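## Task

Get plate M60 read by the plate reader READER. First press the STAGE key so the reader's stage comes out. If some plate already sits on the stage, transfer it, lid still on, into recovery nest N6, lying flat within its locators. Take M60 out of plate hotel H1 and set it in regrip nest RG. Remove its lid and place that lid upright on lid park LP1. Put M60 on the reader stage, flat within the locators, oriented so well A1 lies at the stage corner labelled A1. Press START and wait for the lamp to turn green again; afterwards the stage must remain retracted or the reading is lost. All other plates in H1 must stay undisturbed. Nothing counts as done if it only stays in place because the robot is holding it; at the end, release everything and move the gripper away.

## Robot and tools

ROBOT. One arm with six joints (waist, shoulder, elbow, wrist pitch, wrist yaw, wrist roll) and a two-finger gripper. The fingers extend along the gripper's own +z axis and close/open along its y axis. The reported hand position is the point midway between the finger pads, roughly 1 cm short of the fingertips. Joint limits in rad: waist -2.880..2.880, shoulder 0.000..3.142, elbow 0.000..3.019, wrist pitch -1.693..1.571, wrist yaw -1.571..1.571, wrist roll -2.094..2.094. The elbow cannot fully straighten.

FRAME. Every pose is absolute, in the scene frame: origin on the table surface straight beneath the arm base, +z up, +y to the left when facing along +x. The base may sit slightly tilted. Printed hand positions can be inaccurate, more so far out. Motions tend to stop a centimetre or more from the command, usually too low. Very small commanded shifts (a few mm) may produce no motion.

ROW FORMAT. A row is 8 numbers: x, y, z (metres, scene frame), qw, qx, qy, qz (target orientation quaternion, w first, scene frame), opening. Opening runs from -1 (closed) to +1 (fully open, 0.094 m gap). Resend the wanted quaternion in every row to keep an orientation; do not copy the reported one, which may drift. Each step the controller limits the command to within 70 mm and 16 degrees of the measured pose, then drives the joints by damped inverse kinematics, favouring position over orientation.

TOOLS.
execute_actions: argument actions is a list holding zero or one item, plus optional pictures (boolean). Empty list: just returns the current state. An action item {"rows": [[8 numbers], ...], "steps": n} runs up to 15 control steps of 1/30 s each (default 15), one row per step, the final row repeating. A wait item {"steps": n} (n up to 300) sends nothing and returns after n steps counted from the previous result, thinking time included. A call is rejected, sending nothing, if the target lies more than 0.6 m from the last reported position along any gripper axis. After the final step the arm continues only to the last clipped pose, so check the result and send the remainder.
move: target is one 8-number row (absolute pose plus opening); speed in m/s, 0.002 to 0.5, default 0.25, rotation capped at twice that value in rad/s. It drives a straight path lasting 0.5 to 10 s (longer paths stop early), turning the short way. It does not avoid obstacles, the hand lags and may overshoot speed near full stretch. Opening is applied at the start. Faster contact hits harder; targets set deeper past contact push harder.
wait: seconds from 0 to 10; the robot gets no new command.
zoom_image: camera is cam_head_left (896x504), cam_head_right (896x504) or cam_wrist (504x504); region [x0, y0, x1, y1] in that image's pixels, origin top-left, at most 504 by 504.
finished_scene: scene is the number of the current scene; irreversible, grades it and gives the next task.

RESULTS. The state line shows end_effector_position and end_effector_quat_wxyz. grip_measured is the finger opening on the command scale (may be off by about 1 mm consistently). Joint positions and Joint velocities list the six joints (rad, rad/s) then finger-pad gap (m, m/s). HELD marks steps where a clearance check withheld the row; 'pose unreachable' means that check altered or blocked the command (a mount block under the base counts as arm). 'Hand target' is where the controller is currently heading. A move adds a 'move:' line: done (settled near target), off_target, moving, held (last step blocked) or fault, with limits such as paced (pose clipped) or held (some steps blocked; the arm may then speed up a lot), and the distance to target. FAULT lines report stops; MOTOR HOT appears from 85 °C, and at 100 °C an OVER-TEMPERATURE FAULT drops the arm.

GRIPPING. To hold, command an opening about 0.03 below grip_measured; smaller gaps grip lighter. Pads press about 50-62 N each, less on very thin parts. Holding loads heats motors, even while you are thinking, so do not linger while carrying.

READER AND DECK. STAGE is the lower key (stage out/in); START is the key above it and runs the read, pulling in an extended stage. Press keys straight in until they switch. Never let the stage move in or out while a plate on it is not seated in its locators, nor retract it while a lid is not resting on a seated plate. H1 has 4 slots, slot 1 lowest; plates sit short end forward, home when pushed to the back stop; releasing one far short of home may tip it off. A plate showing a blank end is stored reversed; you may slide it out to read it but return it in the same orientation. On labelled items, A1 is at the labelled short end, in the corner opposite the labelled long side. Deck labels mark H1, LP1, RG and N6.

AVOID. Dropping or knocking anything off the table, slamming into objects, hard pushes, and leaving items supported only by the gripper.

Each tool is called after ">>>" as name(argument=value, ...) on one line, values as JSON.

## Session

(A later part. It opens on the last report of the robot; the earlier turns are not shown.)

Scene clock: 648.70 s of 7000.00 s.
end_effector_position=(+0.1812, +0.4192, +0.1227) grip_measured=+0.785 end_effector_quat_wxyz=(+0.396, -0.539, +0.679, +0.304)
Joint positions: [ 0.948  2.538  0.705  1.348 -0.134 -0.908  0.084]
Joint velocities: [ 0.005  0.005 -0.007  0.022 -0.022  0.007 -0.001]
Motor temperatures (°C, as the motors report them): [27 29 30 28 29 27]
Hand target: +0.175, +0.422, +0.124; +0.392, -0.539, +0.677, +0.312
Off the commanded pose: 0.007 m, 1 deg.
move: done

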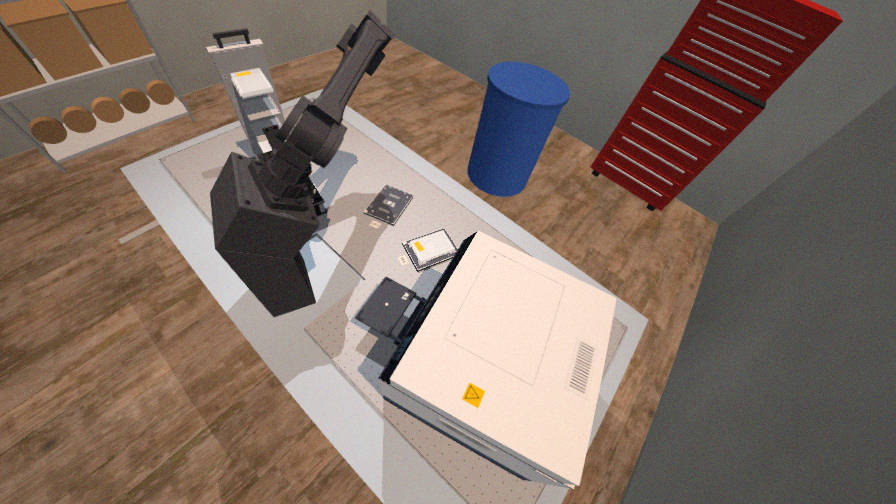

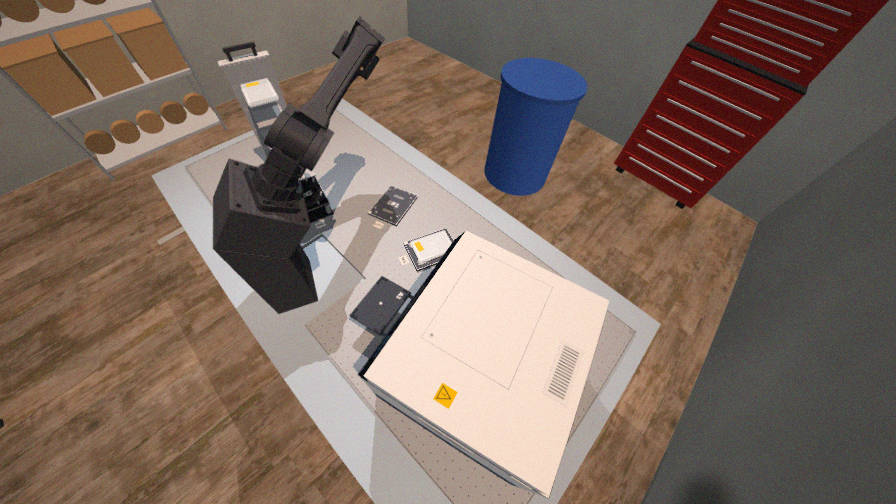

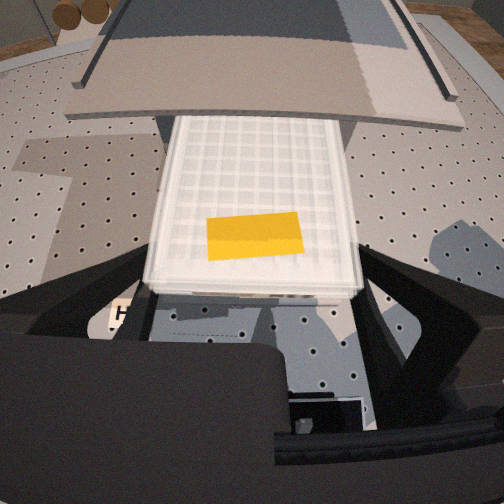

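>>> move(target=[0.152,0.30,0.135,0.392,-0.539,0.677,0.312,0.72], speed=0.04)

Scene clock: 657.80 s of 7000.00 s.
end_effector_position=(+0.1579, +0.3104, +0.1265) grip_measured=+0.785 end_effector_quat_wxyz=(+0.385, -0.543, +0.675, +0.319)
Joint positions: [ 0.71   2.571  0.49   1.537 -0.364 -1.027  0.084]
Joint velocities: [ 0.005 -0.015 -0.017 -0.002 -0.007 -0.022 -0.   ]
Motor temperatures (°C, as the motors report them): [27 28 30 29 29 27]
Hand target: +0.151, +0.299, +0.133; +0.379, -0.547, +0.674, +0.319
Off the commanded pose: 0.015 m, 1 deg.
joint sent to its limit — the command would take joint 4 (wrist pitch) past its upper limit, so that joint was sent only as far as its limit.
After step 90, 2.70 s passed at rest.
move: off_target

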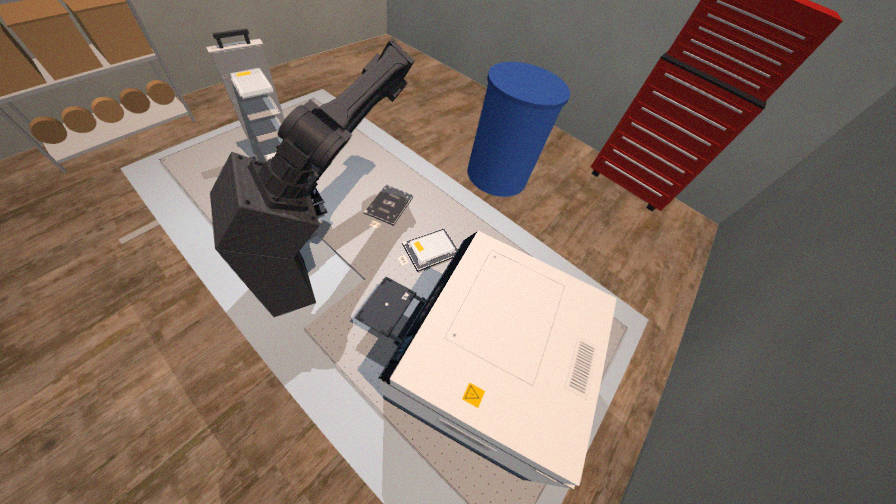

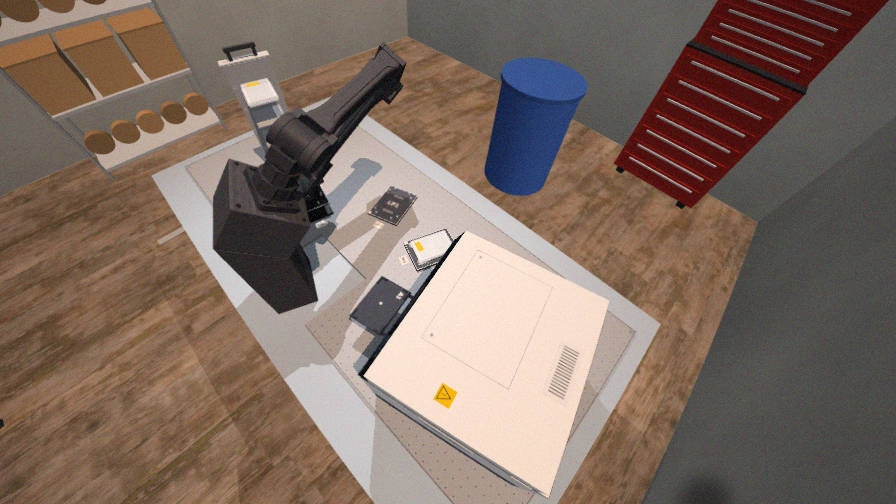

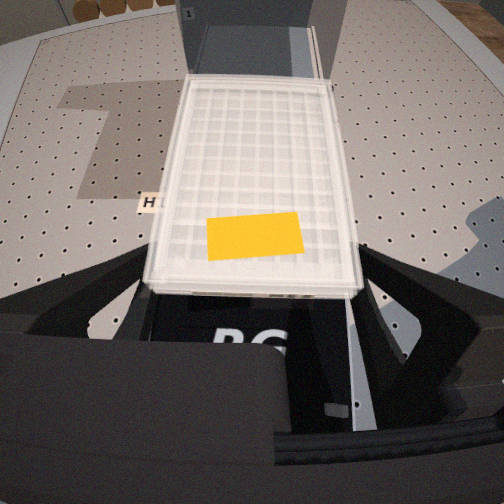

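>>> move(target=[0.148,0.28,0.095,0.392,-0.539,0.677,0.312,0.72], speed=0.03)

Scene clock: 676.10 s of 7000.00 s.
end_effector_position=(+0.1462, +0.2812, +0.0959) grip_measured=+0.785 end_effector_quat_wxyz=(+0.378, -0.542, +0.677, +0.323)
Joint positions: [ 0.564  2.649  0.516  1.538 -0.487 -1.107  0.084]
Joint velocities: [-0.005 -0.015 -0.002  0.012 -0.051 -0.066 -0.001]
Motor temperatures (°C, as the motors report them): [27 28 33 29 29 27]
Hand target: +0.148, +0.279, +0.094; +0.385, -0.544, +0.675, +0.317
Off the commanded pose: 0.002 m, 2 deg.
joint sent to its limit — the command would take joint 4 (wrist pitch) past its upper limit, so that joint was sent only as far as its limit.
After step 90, 13.50 s passed at rest.
move: done

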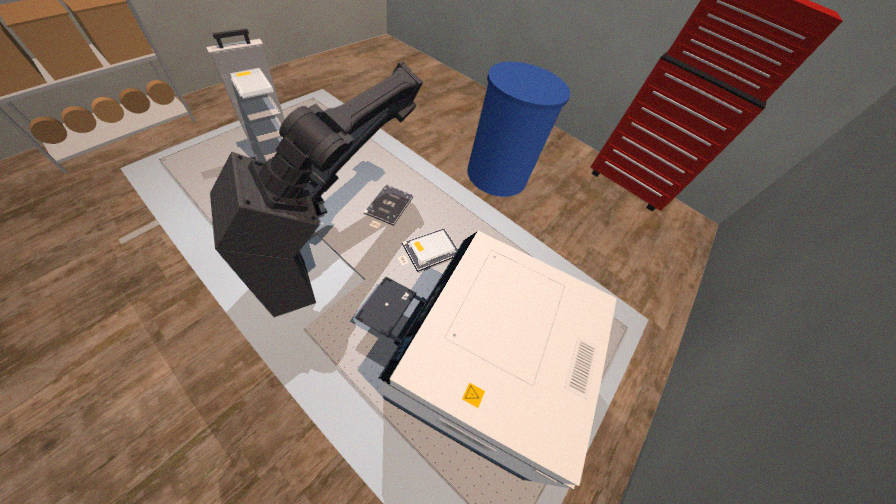

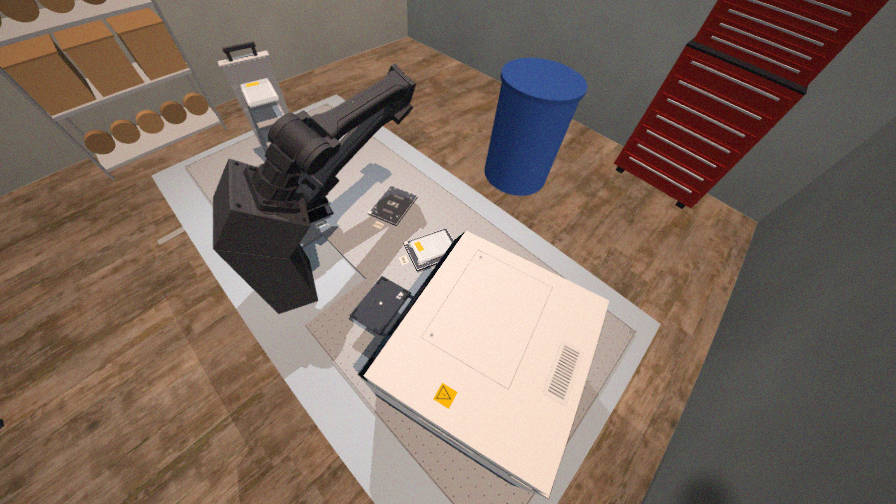

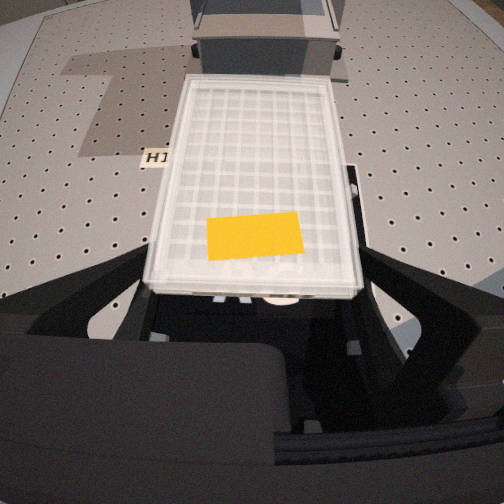

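>>> move(target=[0.146,0.275,0.075,0.392,-0.539,0.677,0.312,0.72], speed=0.02)

Scene clock: 705.03 s of 7000.00 s.
end_effector_position=(+0.1444, +0.2819, +0.0907) grip_measured=+0.785 end_effector_quat_wxyz=(+0.394, -0.540, +0.666, +0.332)
Joint positions: [ 0.537  2.679  0.541  1.556 -0.546 -1.129  0.084]
Joint velocities: [ 0.005  0.005 -0.017 -0.007 -0.007 -0.037  0.   ]
Motor temperatures (°C, as the motors report them): [27 28 32 29 29 27]
Hand target: +0.146, +0.274, +0.075; +0.390, -0.541, +0.676, +0.314
Off the commanded pose: 0.017 m, 3 deg.
joint sent to its limit — the command would take joint 4 (wrist pitch) past its upper limit, so that joint was sent only as far as its limit.
After step 90, 24.63 s passed at rest.
move: off_target

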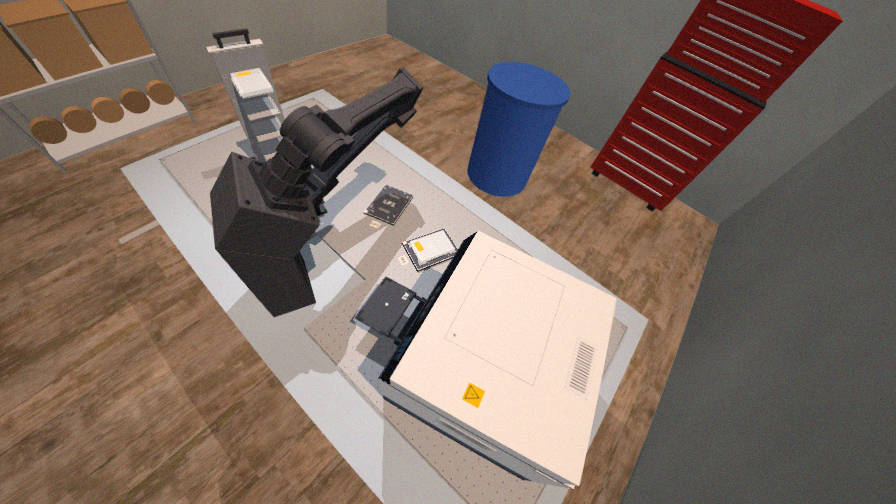

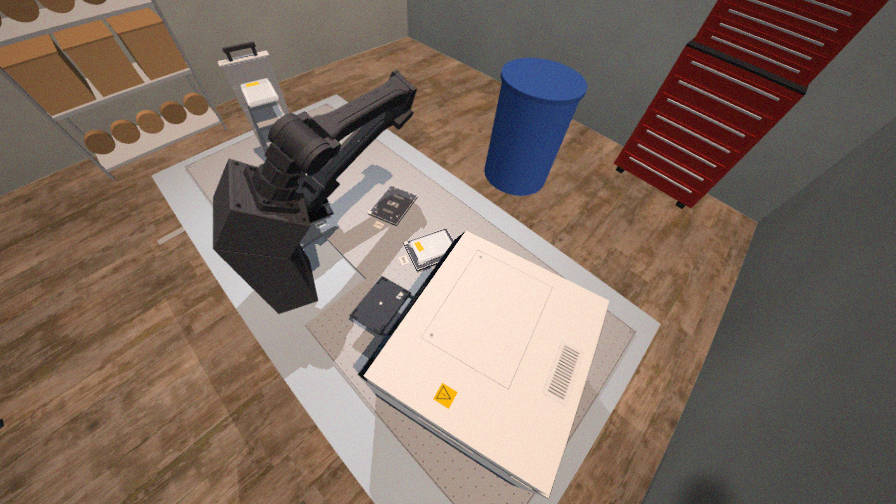

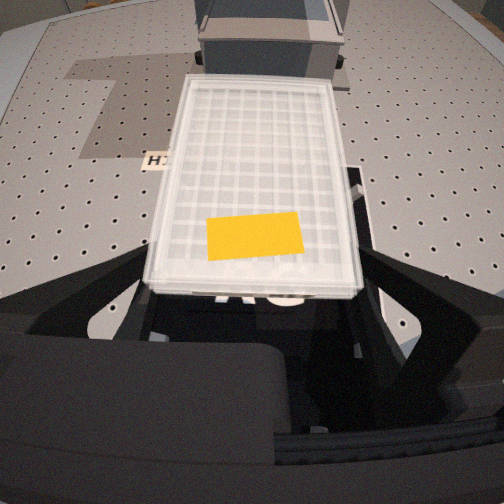

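>>> move(target=[0.138,0.235,0.115,0.392,-0.539,0.677,0.312,0.72], speed=0.03)

Scene clock: 720.97 s of 7000.00 s.
end_effector_position=(+0.1465, +0.2439, +0.1022) grip_measured=+0.785 end_effector_quat_wxyz=(+0.390, -0.546, +0.669, +0.320)
Joint positions: [ 0.428  2.639  0.459  1.556 -0.61  -1.215  0.084]
Joint velocities: [ 0.005 -0.005 -0.007 -0.007 -0.037  0.037 -0.001]
Motor temperatures (°C, as the motors report them): [27 28 32 29 29 27]
Hand target: +0.138, +0.235, +0.114; +0.378, -0.548, +0.671, +0.326
Off the commanded pose: 0.018 m, 2 deg.
joint sent to its limit — the command would take joint 4 (wrist pitch) past its upper limit, so that joint was sent only as far as its limit.
After step 90, 10.87 s passed at rest.
move: off_target

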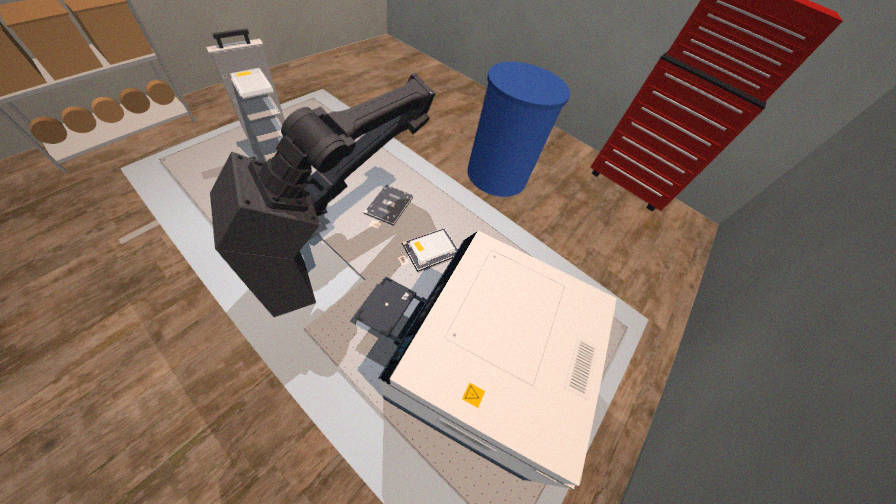

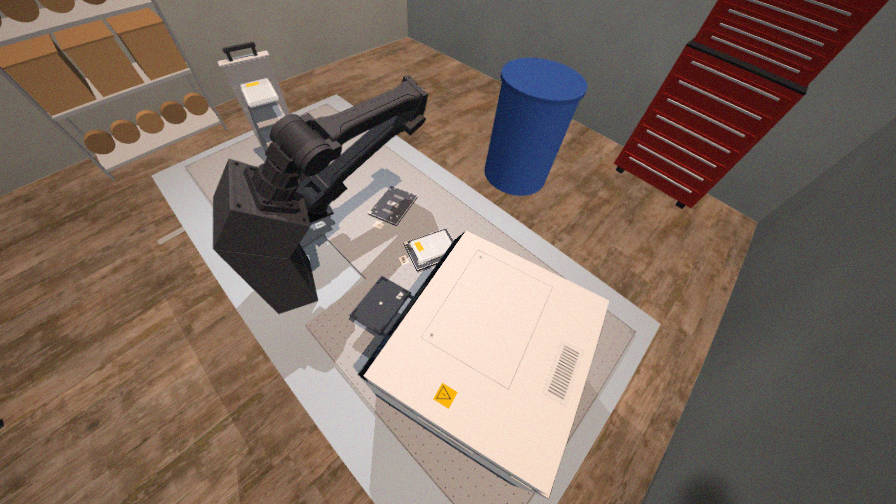

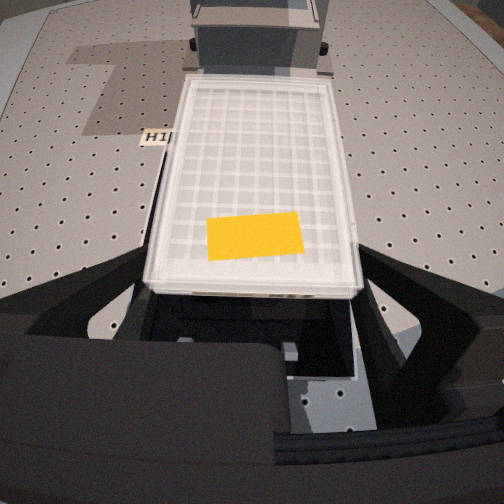

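>>> move(target=[0.127,0.232,0.108,0.392,-0.539,0.677,0.312,0.72], speed=0.015)

Scene clock: 733.13 s of 7000.00 s.
end_effector_position=(+0.1406, +0.2397, +0.1004) grip_measured=+0.785 end_effector_quat_wxyz=(+0.390, -0.549, +0.666, +0.322)
Joint positions: [ 0.408  2.655  0.459  1.556 -0.631 -1.24   0.084]
Joint velocities: [-0.005  0.005 -0.007 -0.017  0.022 -0.037 -0.   ]
Motor temperatures (°C, as the motors report them): [27 28 35 29 29 27]
Hand target: +0.128, +0.232, +0.108; +0.375, -0.550, +0.669, +0.331
Off the commanded pose: 0.017 m, 2 deg.
joint sent to its limit — the command would take joint 4 (wrist pitch) past its upper limit, so that joint was sent only as far as its limit.
After step 90, 7.37 s passed at rest.
move: off_target

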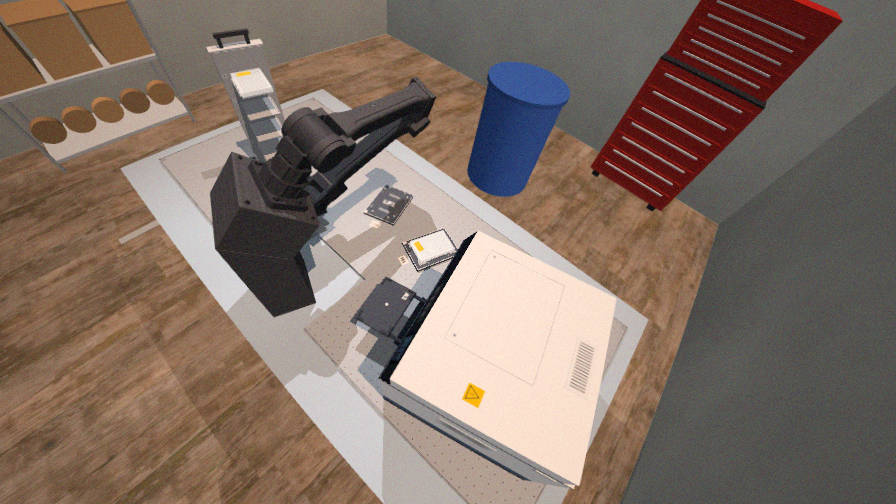

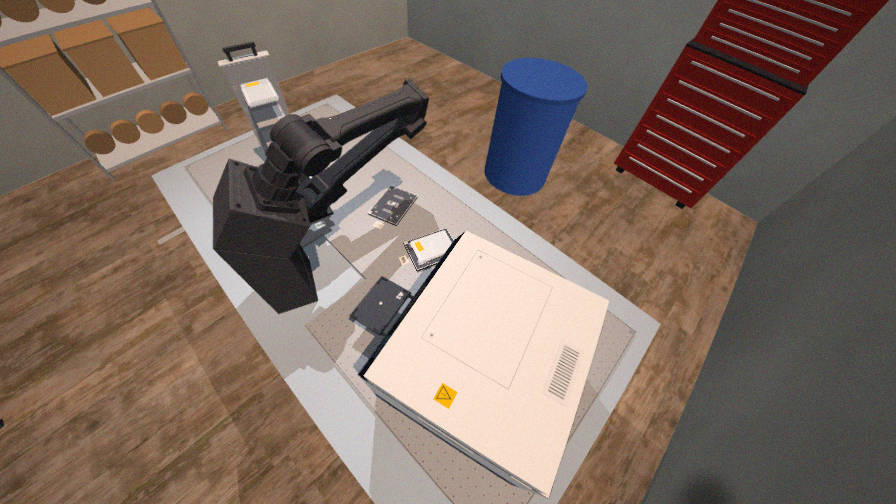

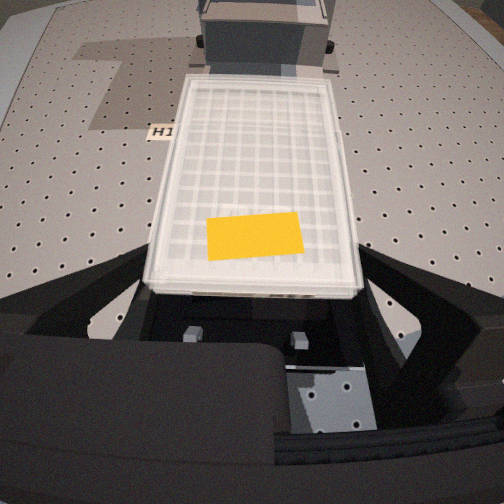

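>>> move(target=[0.127,0.232,0.097,0.392,-0.539,0.677,0.312,0.72], speed=0.01)

Scene clock: 740.73 s of 7000.00 s.
end_effector_position=(+0.1316, +0.2350, +0.0973) grip_measured=+0.785 end_effector_quat_wxyz=(+0.382, -0.547, +0.670, +0.327)
Joint positions: [ 0.388  2.679  0.459  1.556 -0.644 -1.248  0.084]
Joint velocities: [ 0.005 -0.015  0.002  0.007  0.022  0.007 -0.001]
Motor temperatures (°C, as the motors report them): [27 28 35 29 29 27]
Hand target: +0.127, +0.232, +0.097; +0.379, -0.548, +0.670, +0.327
Off the commanded pose: 0.006 m, 2 deg.
joint sent to its limit — the command would take joint 4 (wrist pitch) past its upper limit, so that joint was sent only as far as its limit.
After step 90, 2.53 s passed at rest.
move: done

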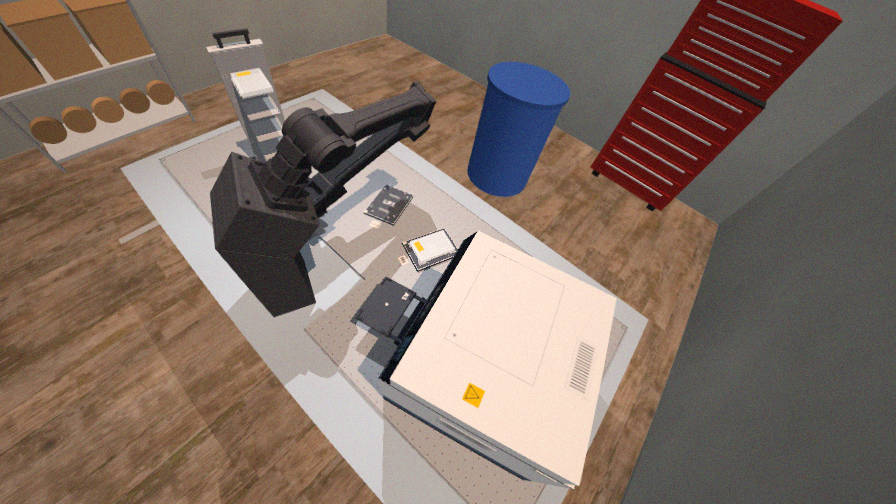

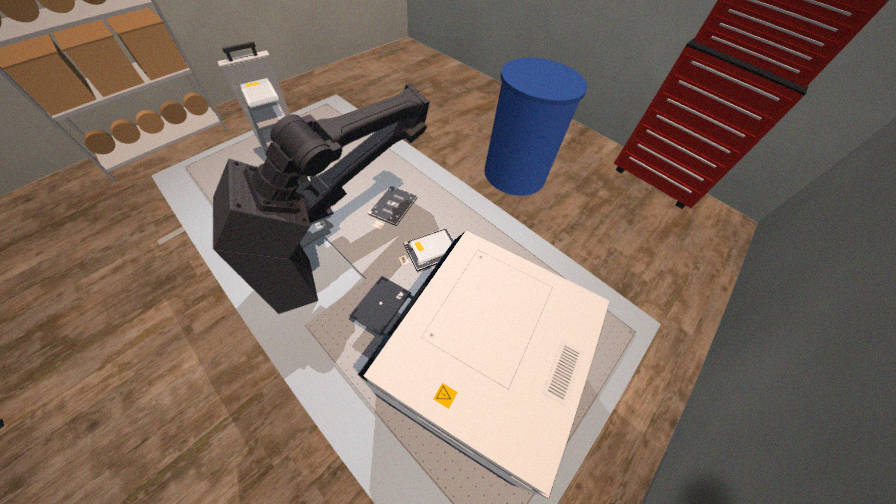

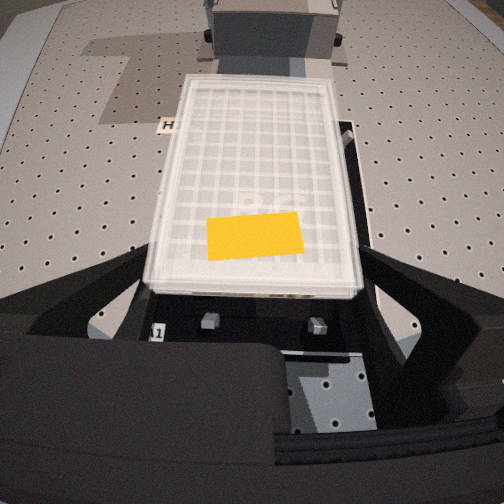

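>>> move(target=[0.136,0.222,0.092,0.392,-0.539,0.677,0.312,0.72], speed=0.008)

Scene clock: 751.27 s of 7000.00 s.
end_effector_position=(+0.1355, +0.2241, +0.0932) grip_measured=+0.785 end_effector_quat_wxyz=(+0.386, -0.540, +0.675, +0.321)
Joint positions: [ 0.338  2.679  0.459  1.556 -0.676 -1.265  0.084]
Joint velocities: [ 0.005 -0.005 -0.002 -0.002 -0.051  0.051  0.002]
Motor temperatures (°C, as the motors report them): [26 28 34 28 30 27]
Hand target: +0.136, +0.221, +0.092; +0.388, -0.542, +0.674, +0.317
Off the commanded pose: 0.002 m, 1 deg.
joint sent to its limit — the command would take joint 4 (wrist pitch) past its upper limit, so that joint was sent only as far as its limit.
After step 90, 4.73 s passed at rest.
move: done

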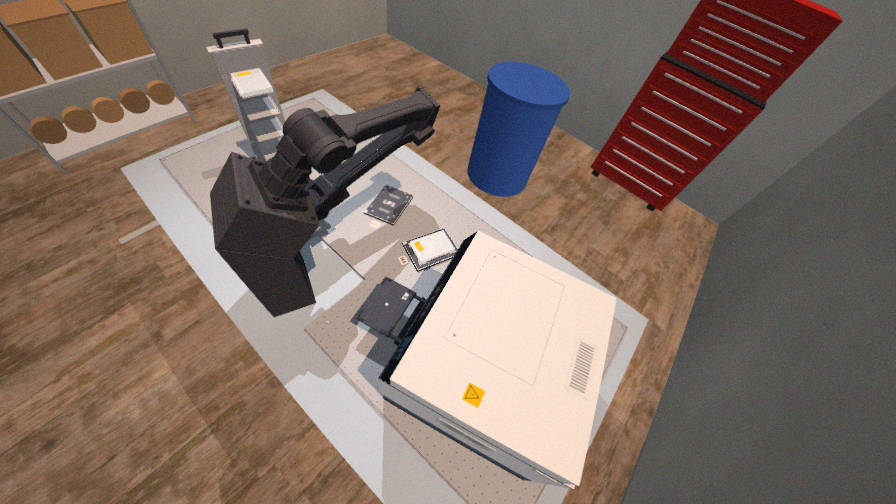

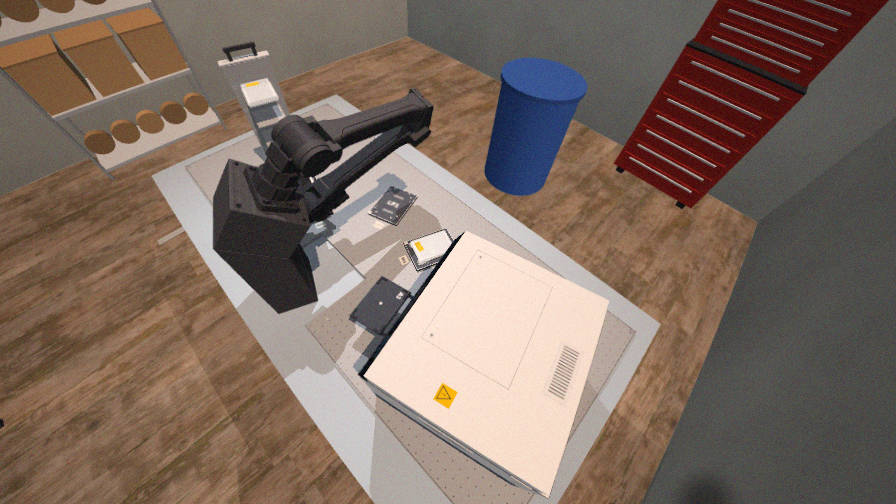

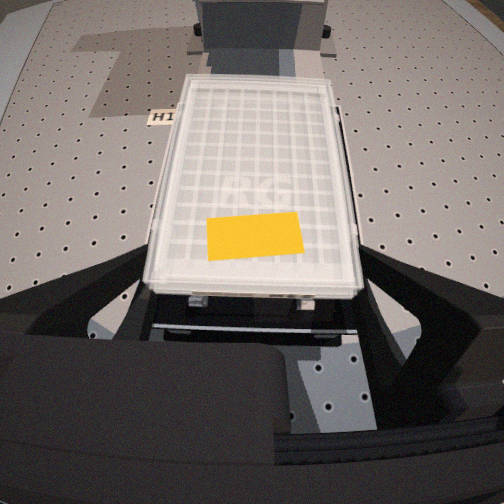

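>>> move(target=[0.137,0.228,0.078,0.392,-0.539,0.677,0.312,0.72], speed=0.008)

Scene clock: 761.37 s of 7000.00 s.
end_effector_position=(+0.1377, +0.2282, +0.0813) grip_measured=+0.785 end_effector_quat_wxyz=(+0.392, -0.541, +0.674, +0.315)
Joint positions: [ 0.338  2.7    0.495  1.556 -0.674 -1.265  0.084]
Joint velocities: [-0.005 -0.015 -0.007  0.012  0.037  0.051 -0.   ]
Motor temperatures (°C, as the motors report them): [26 28 34 28 30 27]
Hand target: +0.137, +0.228, +0.078; +0.391, -0.540, +0.676, +0.314
Off the commanded pose: 0.003 m, 1 deg.
joint sent to its limit — the command would take joint 4 (wrist pitch) past its upper limit, so that joint was sent only as far as its limit.
After step 90, 4.90 s passed at rest.
move: done

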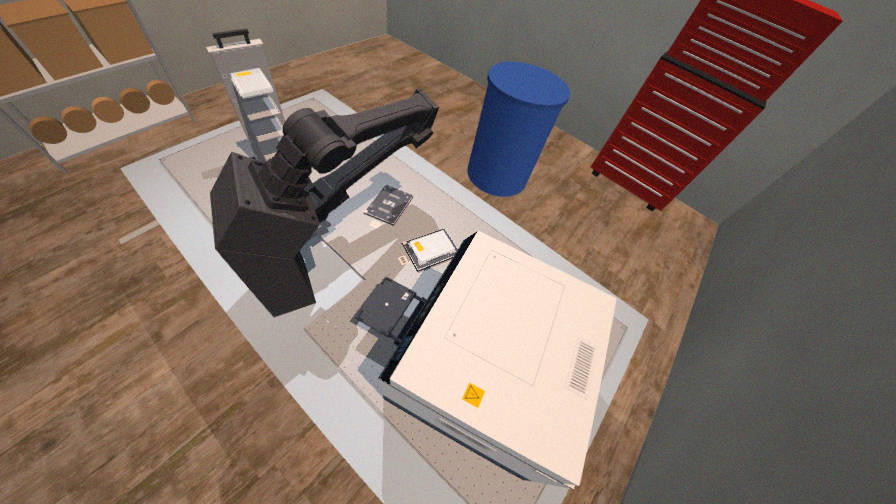

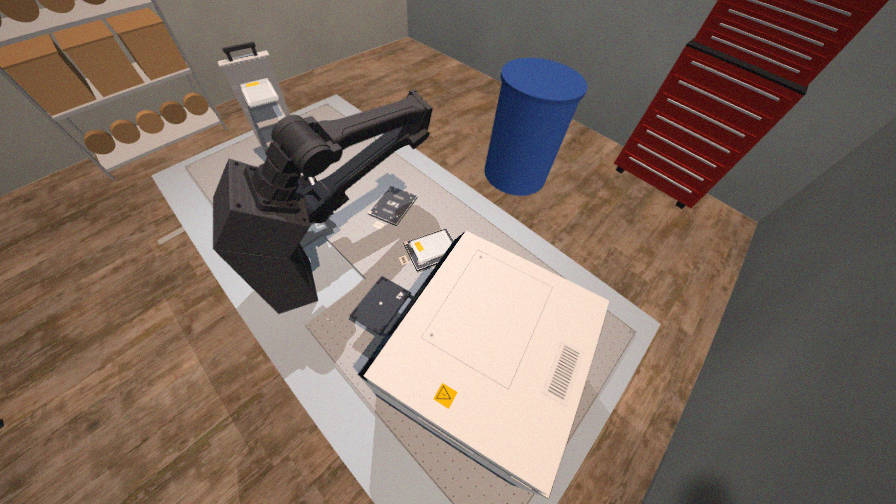

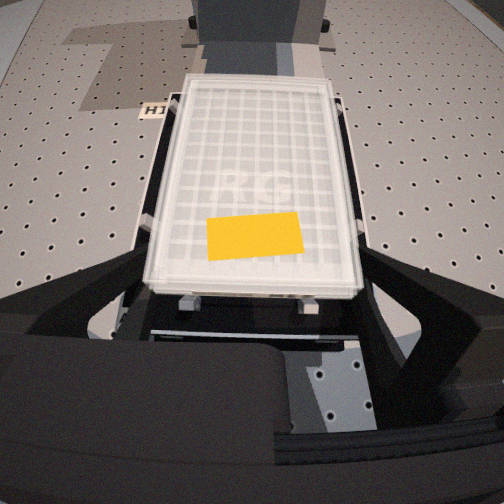

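>>> move(target=[0.133,0.229,0.064,0.392,-0.539,0.677,0.312,0.72], speed=0.008)

Scene clock: 769.07 s of 7000.00 s.
end_effector_position=(+0.1354, +0.2315, +0.0784) grip_measured=+0.785 end_effector_quat_wxyz=(+0.397, -0.537, +0.670, +0.324)
Joint positions: [ 0.335  2.716  0.513  1.556 -0.699 -1.26   0.084]
Joint velocities: [-0.005 -0.005  0.002  0.007 -0.007 -0.022  0.001]
Motor temperatures (°C, as the motors report them): [26 28 34 28 29 27]
Hand target: +0.133, +0.229, +0.065; +0.392, -0.539, +0.677, +0.312
Off the commanded pose: 0.015 m, 2 deg.
After step 90, 2.23 s passed at rest.
move: off_target

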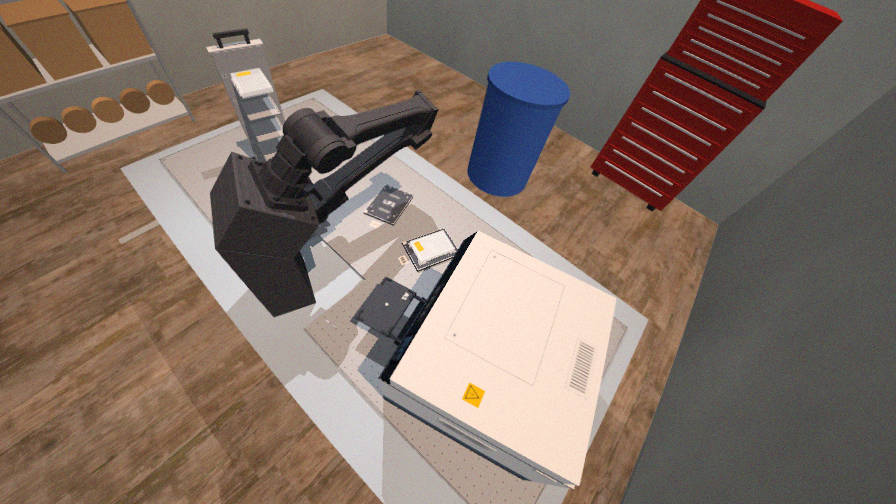

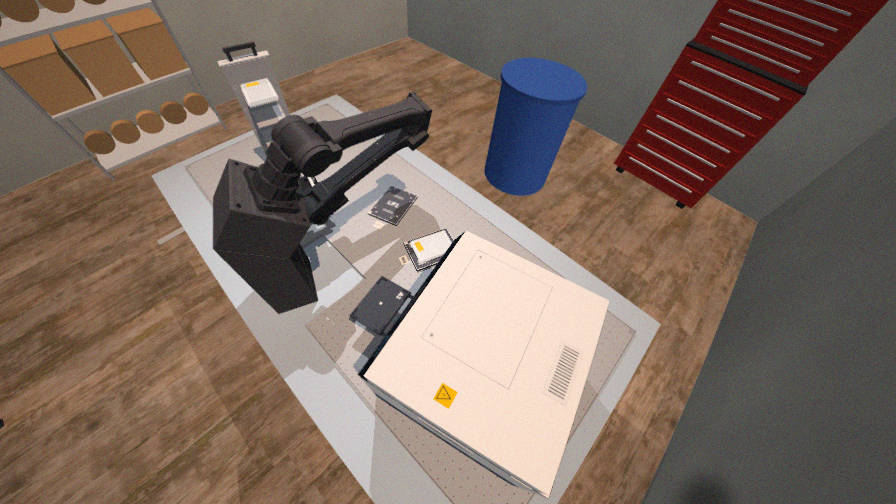

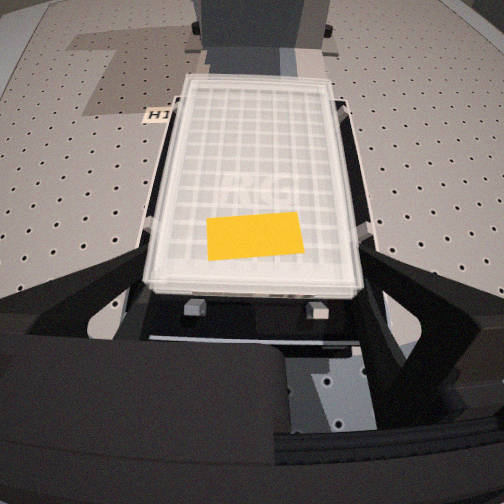

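>>> move(target=[0.135,0.231,0.08,0.392,-0.539,0.677,0.312,1], speed=0.01)

>>> move(target=[0.135,0.215,0.13,0.392,-0.539,0.677,0.312,1], speed=0.04)

>>> move(target=[0.2,0.24,0.22,0,0.105,0.9945,0,1], speed=0.15)

Scene clock: 778.23 s of 7000.00 s.
end_effector_position=(+0.1354, +0.2329, +0.0784) grip_measured=+1.000 end_effector_quat_wxyz=(+0.395, -0.538, +0.671, +0.322)
Joint positions: [ 0.344  2.714  0.513  1.556 -0.686 -1.255  0.094]
Joint velocities: [-0.005 -0.015  0.012 -0.007 -0.037 -0.007  0.   ]
Motor temperatures (°C, as the motors report them): [26 27 33 28 29 27]
Hand target: +0.135, +0.231, +0.080; +0.388, -0.542, +0.675, +0.317
Off the commanded pose: 0.003 m, 1 deg.
joint sent to its limit — the command would take joint 4 (wrist pitch) past its upper limit, so that joint was sent only as far as its limit.
After step 90, 4.50 s passed at rest.
move: done

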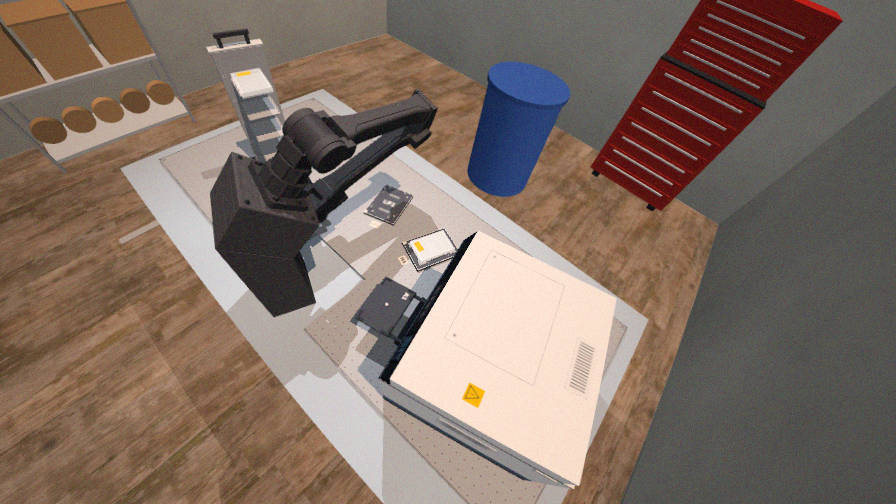

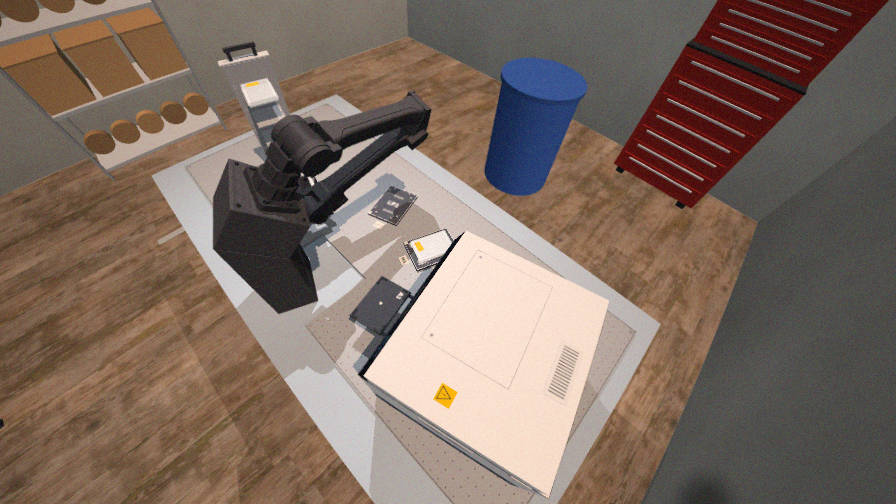

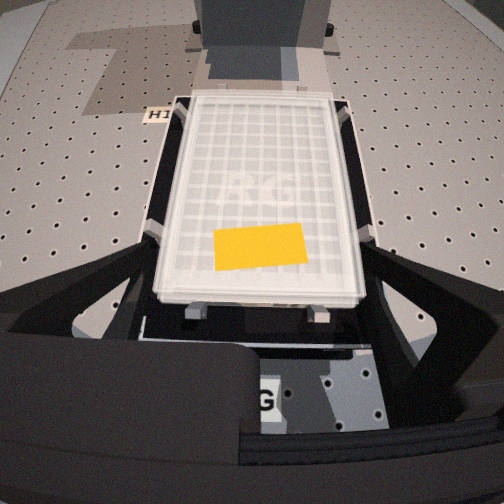

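Scene clock: 779.83 s of 7000.00 s.
end_effector_position=(+0.1441, +0.2218, +0.1064) grip_measured=+1.000 end_effector_quat_wxyz=(+0.391, -0.542, +0.672, +0.320)
Joint positions: [ 0.344  2.634  0.425  1.554 -0.676 -1.265  0.094]
Joint velocities: [-0.005 -0.005  0.007 -0.017 -0.037 -0.066  0.   ]
Motor temperatures (°C, as the motors report them): [26 27 34 28 29 27]
Hand target: +0.144, +0.222, +0.106; +0.390, -0.542, +0.672, +0.320
Off the commanded pose: 0.026 m, 1 deg.
move: held; limits=held; held on 11 of 48 steps, including the last
pose unreachable: on one or more control steps of this call an arm could not follow its commanded pose, so it was not sent that pose on those steps. On the call's last step it was still not sent that pose. It may still have moved: this result reports where it is.
cause: the commanded pose would bring two parts of the arm too close to each other (its forearm (the part past joint 3) and its base, with joints 1 (waist) to 3 (elbow) between them).

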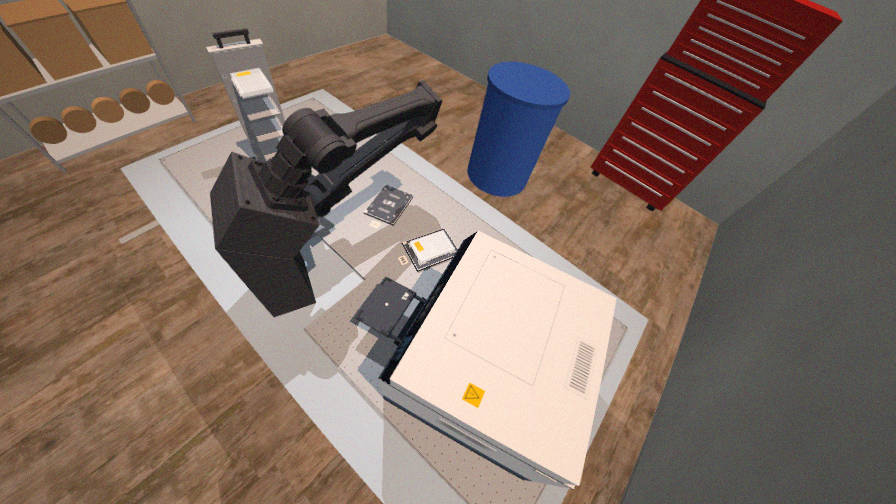

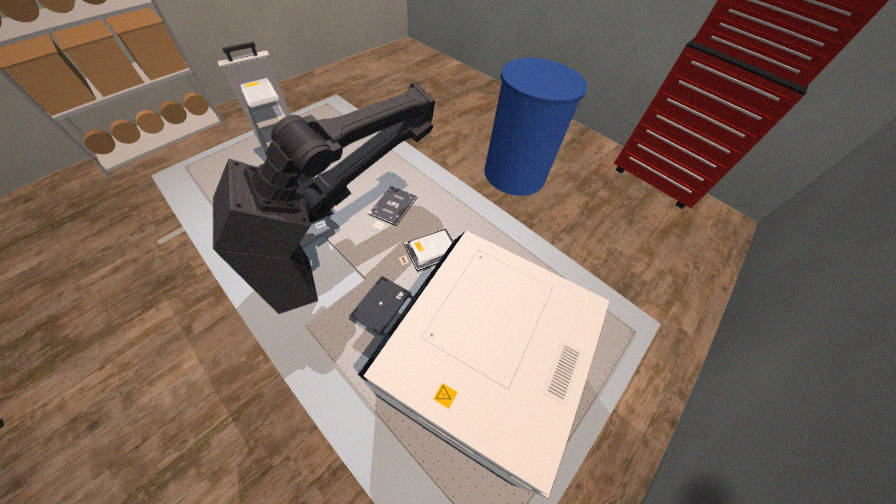

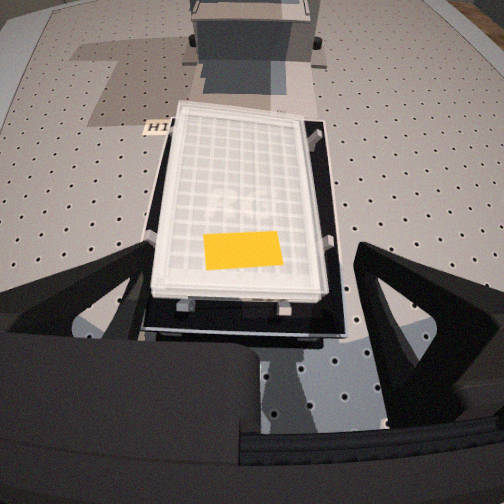

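Scene clock: 786.20 s of 7000.00 s.
end_effector_position=(+0.1499, +0.2272, +0.1145) grip_measured=+1.000 end_effector_quat_wxyz=(+0.309, -0.489, +0.759, +0.299)
Joint positions: [ 0.493  2.565  0.368  1.549 -0.392 -0.98   0.094]
Joint velocities: [ 0.005  0.005  0.002 -0.002  0.007 -0.051  0.   ]
Motor temperatures (°C, as the motors report them): [26 27 34 28 29 27]
Hand target: +0.150, +0.226, +0.114; +0.308, -0.488, +0.760, +0.298
Off the commanded pose: 0.117 m, 91 deg; position and orientation clipped at the last step of the last action.
move: held; limits=paced,held; held on 158 of 191 steps, including the last
pose unreachable: on one or more control steps of this call an arm could not follow its commanded pose, so it was not sent that pose on those steps. On the call's last step it was still not sent that pose. It may still have moved: this result reports where it is.
cause: the commanded pose would bring two parts of the arm too close to each other (its forearm (the part past joint 3) and its base, with joints 1 (waist) to 3 (elbow) between them).

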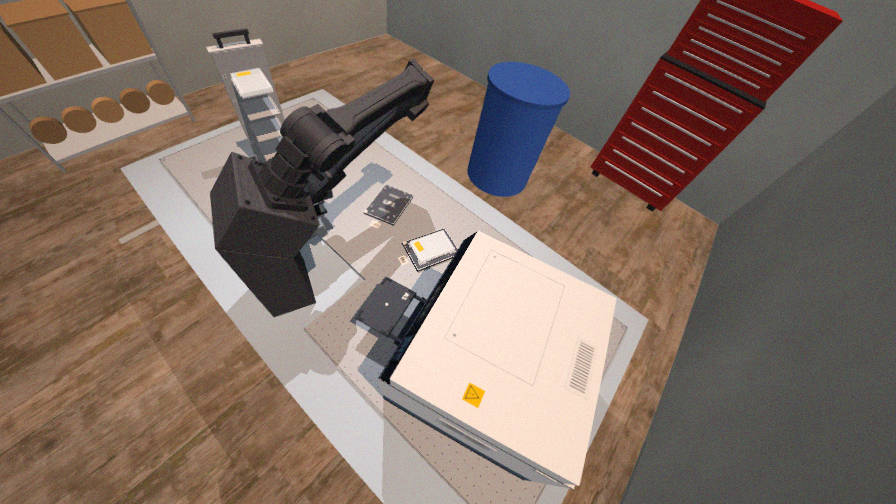

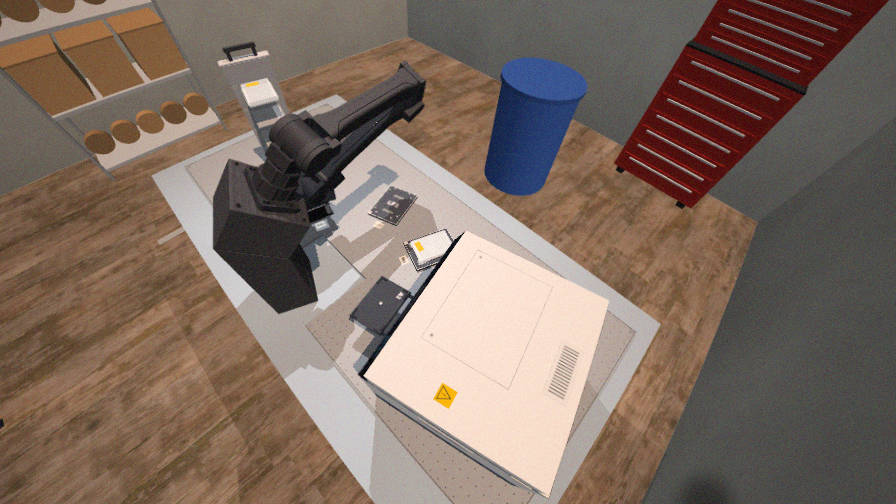

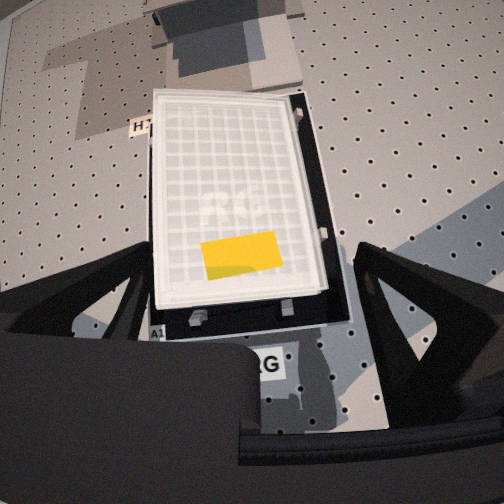

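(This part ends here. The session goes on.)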